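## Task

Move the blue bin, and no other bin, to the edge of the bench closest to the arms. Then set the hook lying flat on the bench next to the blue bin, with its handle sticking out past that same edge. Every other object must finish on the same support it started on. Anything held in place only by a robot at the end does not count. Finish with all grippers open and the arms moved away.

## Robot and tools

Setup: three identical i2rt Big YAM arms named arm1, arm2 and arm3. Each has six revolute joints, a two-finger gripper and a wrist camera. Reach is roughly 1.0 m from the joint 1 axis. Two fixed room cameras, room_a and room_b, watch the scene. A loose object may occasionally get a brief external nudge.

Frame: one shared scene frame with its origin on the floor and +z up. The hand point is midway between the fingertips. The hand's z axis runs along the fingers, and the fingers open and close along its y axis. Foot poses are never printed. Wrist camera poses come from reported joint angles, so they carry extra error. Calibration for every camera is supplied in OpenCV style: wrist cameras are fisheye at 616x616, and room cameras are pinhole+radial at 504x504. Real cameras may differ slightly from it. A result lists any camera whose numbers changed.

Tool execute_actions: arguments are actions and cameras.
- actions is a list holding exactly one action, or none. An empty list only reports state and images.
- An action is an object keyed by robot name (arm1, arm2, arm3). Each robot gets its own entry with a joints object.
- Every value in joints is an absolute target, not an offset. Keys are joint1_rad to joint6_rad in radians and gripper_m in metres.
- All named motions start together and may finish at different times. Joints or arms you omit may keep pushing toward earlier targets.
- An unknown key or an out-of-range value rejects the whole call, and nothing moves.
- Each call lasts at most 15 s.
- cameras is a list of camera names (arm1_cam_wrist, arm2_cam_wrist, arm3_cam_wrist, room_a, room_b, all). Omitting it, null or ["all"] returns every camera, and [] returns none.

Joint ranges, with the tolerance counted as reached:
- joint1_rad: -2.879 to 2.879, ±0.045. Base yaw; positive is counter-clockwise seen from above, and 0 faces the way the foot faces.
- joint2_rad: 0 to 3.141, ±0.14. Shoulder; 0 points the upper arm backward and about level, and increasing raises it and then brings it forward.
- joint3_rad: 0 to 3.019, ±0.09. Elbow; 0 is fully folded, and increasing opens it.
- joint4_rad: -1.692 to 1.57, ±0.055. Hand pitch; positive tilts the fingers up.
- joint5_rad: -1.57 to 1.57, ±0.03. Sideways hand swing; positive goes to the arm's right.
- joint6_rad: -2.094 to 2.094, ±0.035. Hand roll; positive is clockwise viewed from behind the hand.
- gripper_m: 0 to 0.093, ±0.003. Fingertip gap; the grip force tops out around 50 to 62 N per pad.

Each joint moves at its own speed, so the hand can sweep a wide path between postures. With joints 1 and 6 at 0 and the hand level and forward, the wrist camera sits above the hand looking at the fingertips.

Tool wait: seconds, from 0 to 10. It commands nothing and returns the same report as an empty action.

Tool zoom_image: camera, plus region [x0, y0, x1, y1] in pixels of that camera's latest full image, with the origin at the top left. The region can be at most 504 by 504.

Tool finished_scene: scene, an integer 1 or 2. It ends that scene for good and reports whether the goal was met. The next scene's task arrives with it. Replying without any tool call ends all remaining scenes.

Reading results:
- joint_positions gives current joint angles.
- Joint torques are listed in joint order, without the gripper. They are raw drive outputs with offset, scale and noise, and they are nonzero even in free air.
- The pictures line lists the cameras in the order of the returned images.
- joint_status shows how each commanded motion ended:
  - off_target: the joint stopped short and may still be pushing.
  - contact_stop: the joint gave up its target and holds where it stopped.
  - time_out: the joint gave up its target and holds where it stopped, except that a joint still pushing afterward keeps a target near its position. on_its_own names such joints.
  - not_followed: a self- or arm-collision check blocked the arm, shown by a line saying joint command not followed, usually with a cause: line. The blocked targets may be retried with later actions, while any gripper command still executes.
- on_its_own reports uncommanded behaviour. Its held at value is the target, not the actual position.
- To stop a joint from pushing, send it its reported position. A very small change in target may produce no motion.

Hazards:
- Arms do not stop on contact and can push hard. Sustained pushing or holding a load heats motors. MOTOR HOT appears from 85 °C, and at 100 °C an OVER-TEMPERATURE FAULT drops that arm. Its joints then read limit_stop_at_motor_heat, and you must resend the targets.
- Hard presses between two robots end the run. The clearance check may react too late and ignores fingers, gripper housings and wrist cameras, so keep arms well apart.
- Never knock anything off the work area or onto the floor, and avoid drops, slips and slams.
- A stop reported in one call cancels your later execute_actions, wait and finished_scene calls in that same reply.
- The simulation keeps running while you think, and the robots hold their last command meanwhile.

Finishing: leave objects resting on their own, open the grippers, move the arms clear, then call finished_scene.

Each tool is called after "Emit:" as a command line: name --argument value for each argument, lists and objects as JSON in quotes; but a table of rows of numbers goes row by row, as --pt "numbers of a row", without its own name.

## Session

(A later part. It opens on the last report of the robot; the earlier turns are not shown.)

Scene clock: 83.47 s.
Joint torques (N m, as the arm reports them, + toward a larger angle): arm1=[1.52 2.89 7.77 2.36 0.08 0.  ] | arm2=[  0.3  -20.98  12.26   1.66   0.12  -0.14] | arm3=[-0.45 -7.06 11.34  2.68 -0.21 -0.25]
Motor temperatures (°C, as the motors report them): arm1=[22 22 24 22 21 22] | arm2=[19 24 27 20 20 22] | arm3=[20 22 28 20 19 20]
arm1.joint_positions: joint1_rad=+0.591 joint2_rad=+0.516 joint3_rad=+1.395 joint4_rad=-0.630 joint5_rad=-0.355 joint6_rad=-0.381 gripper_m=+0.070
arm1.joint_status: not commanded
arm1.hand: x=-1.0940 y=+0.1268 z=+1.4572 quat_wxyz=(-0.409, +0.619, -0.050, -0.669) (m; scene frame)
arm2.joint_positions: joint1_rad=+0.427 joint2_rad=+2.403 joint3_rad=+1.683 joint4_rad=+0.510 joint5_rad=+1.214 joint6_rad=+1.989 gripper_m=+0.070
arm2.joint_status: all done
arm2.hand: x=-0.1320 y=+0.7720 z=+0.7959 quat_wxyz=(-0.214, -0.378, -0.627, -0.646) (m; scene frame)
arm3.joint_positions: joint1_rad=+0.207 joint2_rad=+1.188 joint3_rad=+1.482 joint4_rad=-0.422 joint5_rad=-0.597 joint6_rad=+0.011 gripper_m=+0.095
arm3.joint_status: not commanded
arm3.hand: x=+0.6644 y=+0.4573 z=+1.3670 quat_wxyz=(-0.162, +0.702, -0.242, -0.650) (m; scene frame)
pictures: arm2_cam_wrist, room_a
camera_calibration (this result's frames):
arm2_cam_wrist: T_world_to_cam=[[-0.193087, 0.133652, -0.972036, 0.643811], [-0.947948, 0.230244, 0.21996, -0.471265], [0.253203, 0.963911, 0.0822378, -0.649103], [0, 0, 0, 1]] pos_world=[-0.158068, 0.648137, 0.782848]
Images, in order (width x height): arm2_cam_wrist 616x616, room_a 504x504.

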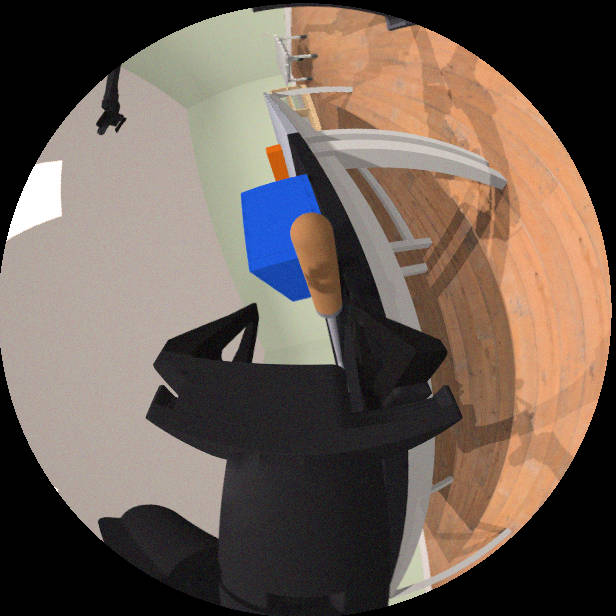

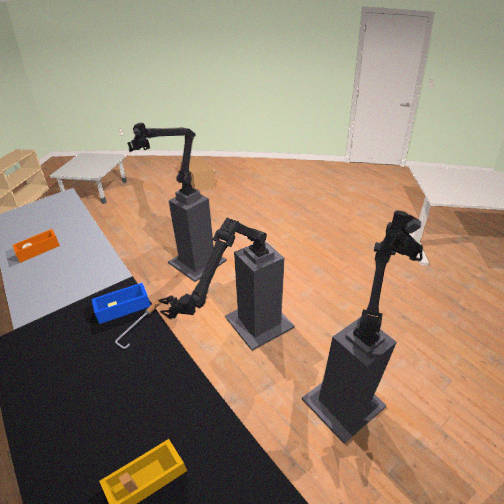

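Emit:
execute_actions --actions '[{"arm2":{"joints":{"joint1_rad":0.75}}}]' --cameras '["room_a","arm3_cam_wrist","room_b"]'

Emit:
zoom_image --camera "room_a" --region '[90, 270, 230, 370]'

Emit:
zoom_image --camera "room_b" --region '[160, 180, 240, 240]'

Scene clock: 95.33 s.
Joint torques (N m, as the arm reports them, + toward a larger angle): arm1=[2.4  2.01 7.69 2.16 0.1  0.01] | arm2=[ -0.14 -21.1   11.92   1.64   0.14  -0.15] | arm3=[-0.63 -7.21 11.32  2.7  -0.21 -0.26]
Motor temperatures (°C, as the motors report them): arm1=[22 22 24 22 21 22] | arm2=[19 25 28 20 20 22] | arm3=[20 22 29 20 19 20]
arm1.joint_positions: joint1_rad=+0.591 joint2_rad=+0.516 joint3_rad=+1.395 joint4_rad=-0.630 joint5_rad=-0.355 joint6_rad=-0.381 gripper_m=+0.070
arm1.joint_status: not commanded
arm1.hand: x=-1.0940 y=+0.1268 z=+1.4572 quat_wxyz=(-0.409, +0.619, -0.050, -0.669) (m; scene frame)
arm2.joint_positions: joint1_rad=+0.749 joint2_rad=+2.403 joint3_rad=+1.687 joint4_rad=+0.510 joint5_rad=+1.214 joint6_rad=+1.990 gripper_m=+0.070
arm2.joint_status: all done
arm2.hand: x=-0.3718 y=+0.6959 z=+0.7978 quat_wxyz=(-0.106, -0.274, -0.679, -0.673) (m; scene frame)
arm3.joint_positions: joint1_rad=+0.207 joint2_rad=+1.188 joint3_rad=+1.482 joint4_rad=-0.422 joint5_rad=-0.597 joint6_rad=+0.011 gripper_m=+0.095
arm3.joint_status: not commanded
arm3.hand: x=+0.6644 y=+0.4573 z=+1.3670 quat_wxyz=(-0.162, +0.702, -0.242, -0.650) (m; scene frame)
pictures: arm3_cam_wrist, room_a, room_b
camera_calibration (this result's frames):
arm3_cam_wrist: T_world_to_cam=[[0.544472, 0.835502, -0.0740712, -0.639833], [0.518512, -0.404678, -0.753247, 0.873658], [-0.659314, 0.371715, -0.653554, 1.2852], [0, 0, 0, 1]] pos_world=[0.74272, 0.410404, 1.45063]
Images, in order (width x height): arm3_cam_wrist 616x616, room_a 504x504, room_b 504x504.

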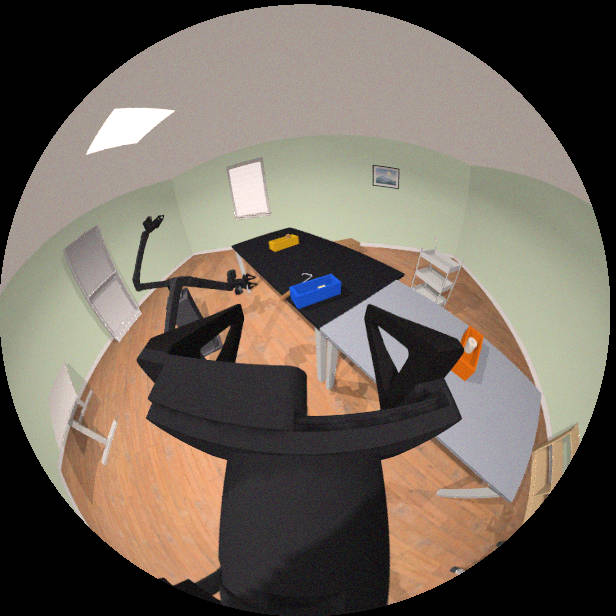

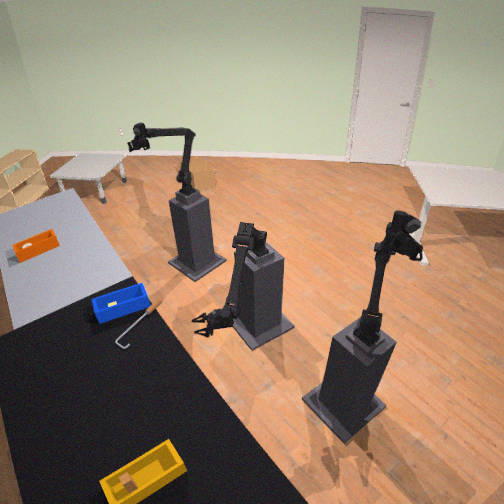

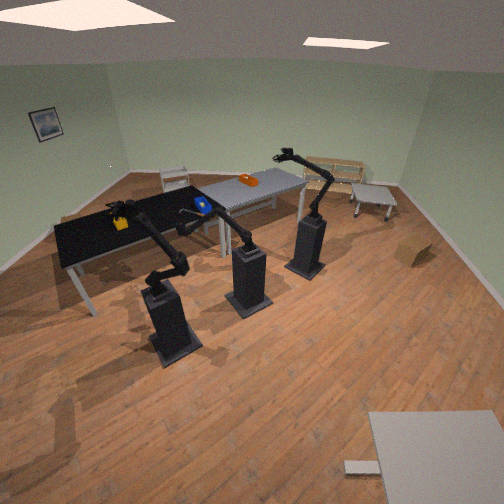

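Region (90, 270, 230, 370) of room_a's 504x504 image, scaled by 3.600, with more detail than that image has; it fills the top 360 rows of this view, and the rest is white.

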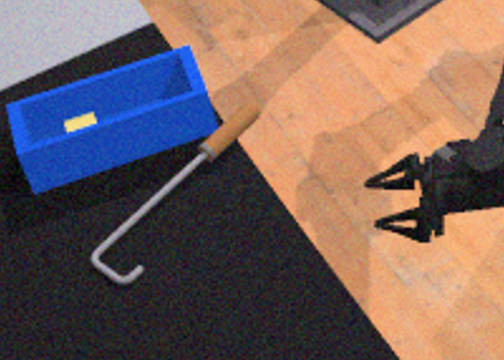

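Region (160, 180, 240, 240) of room_b's 504x504 image, scaled by 6.300, with more detail than that image has; it fills the top 378 rows of this view, and the rest is white.

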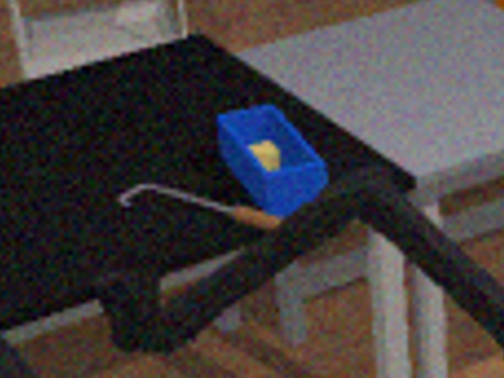

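Emit:
finished_scene --scene 1

The scene is finished: the task was done.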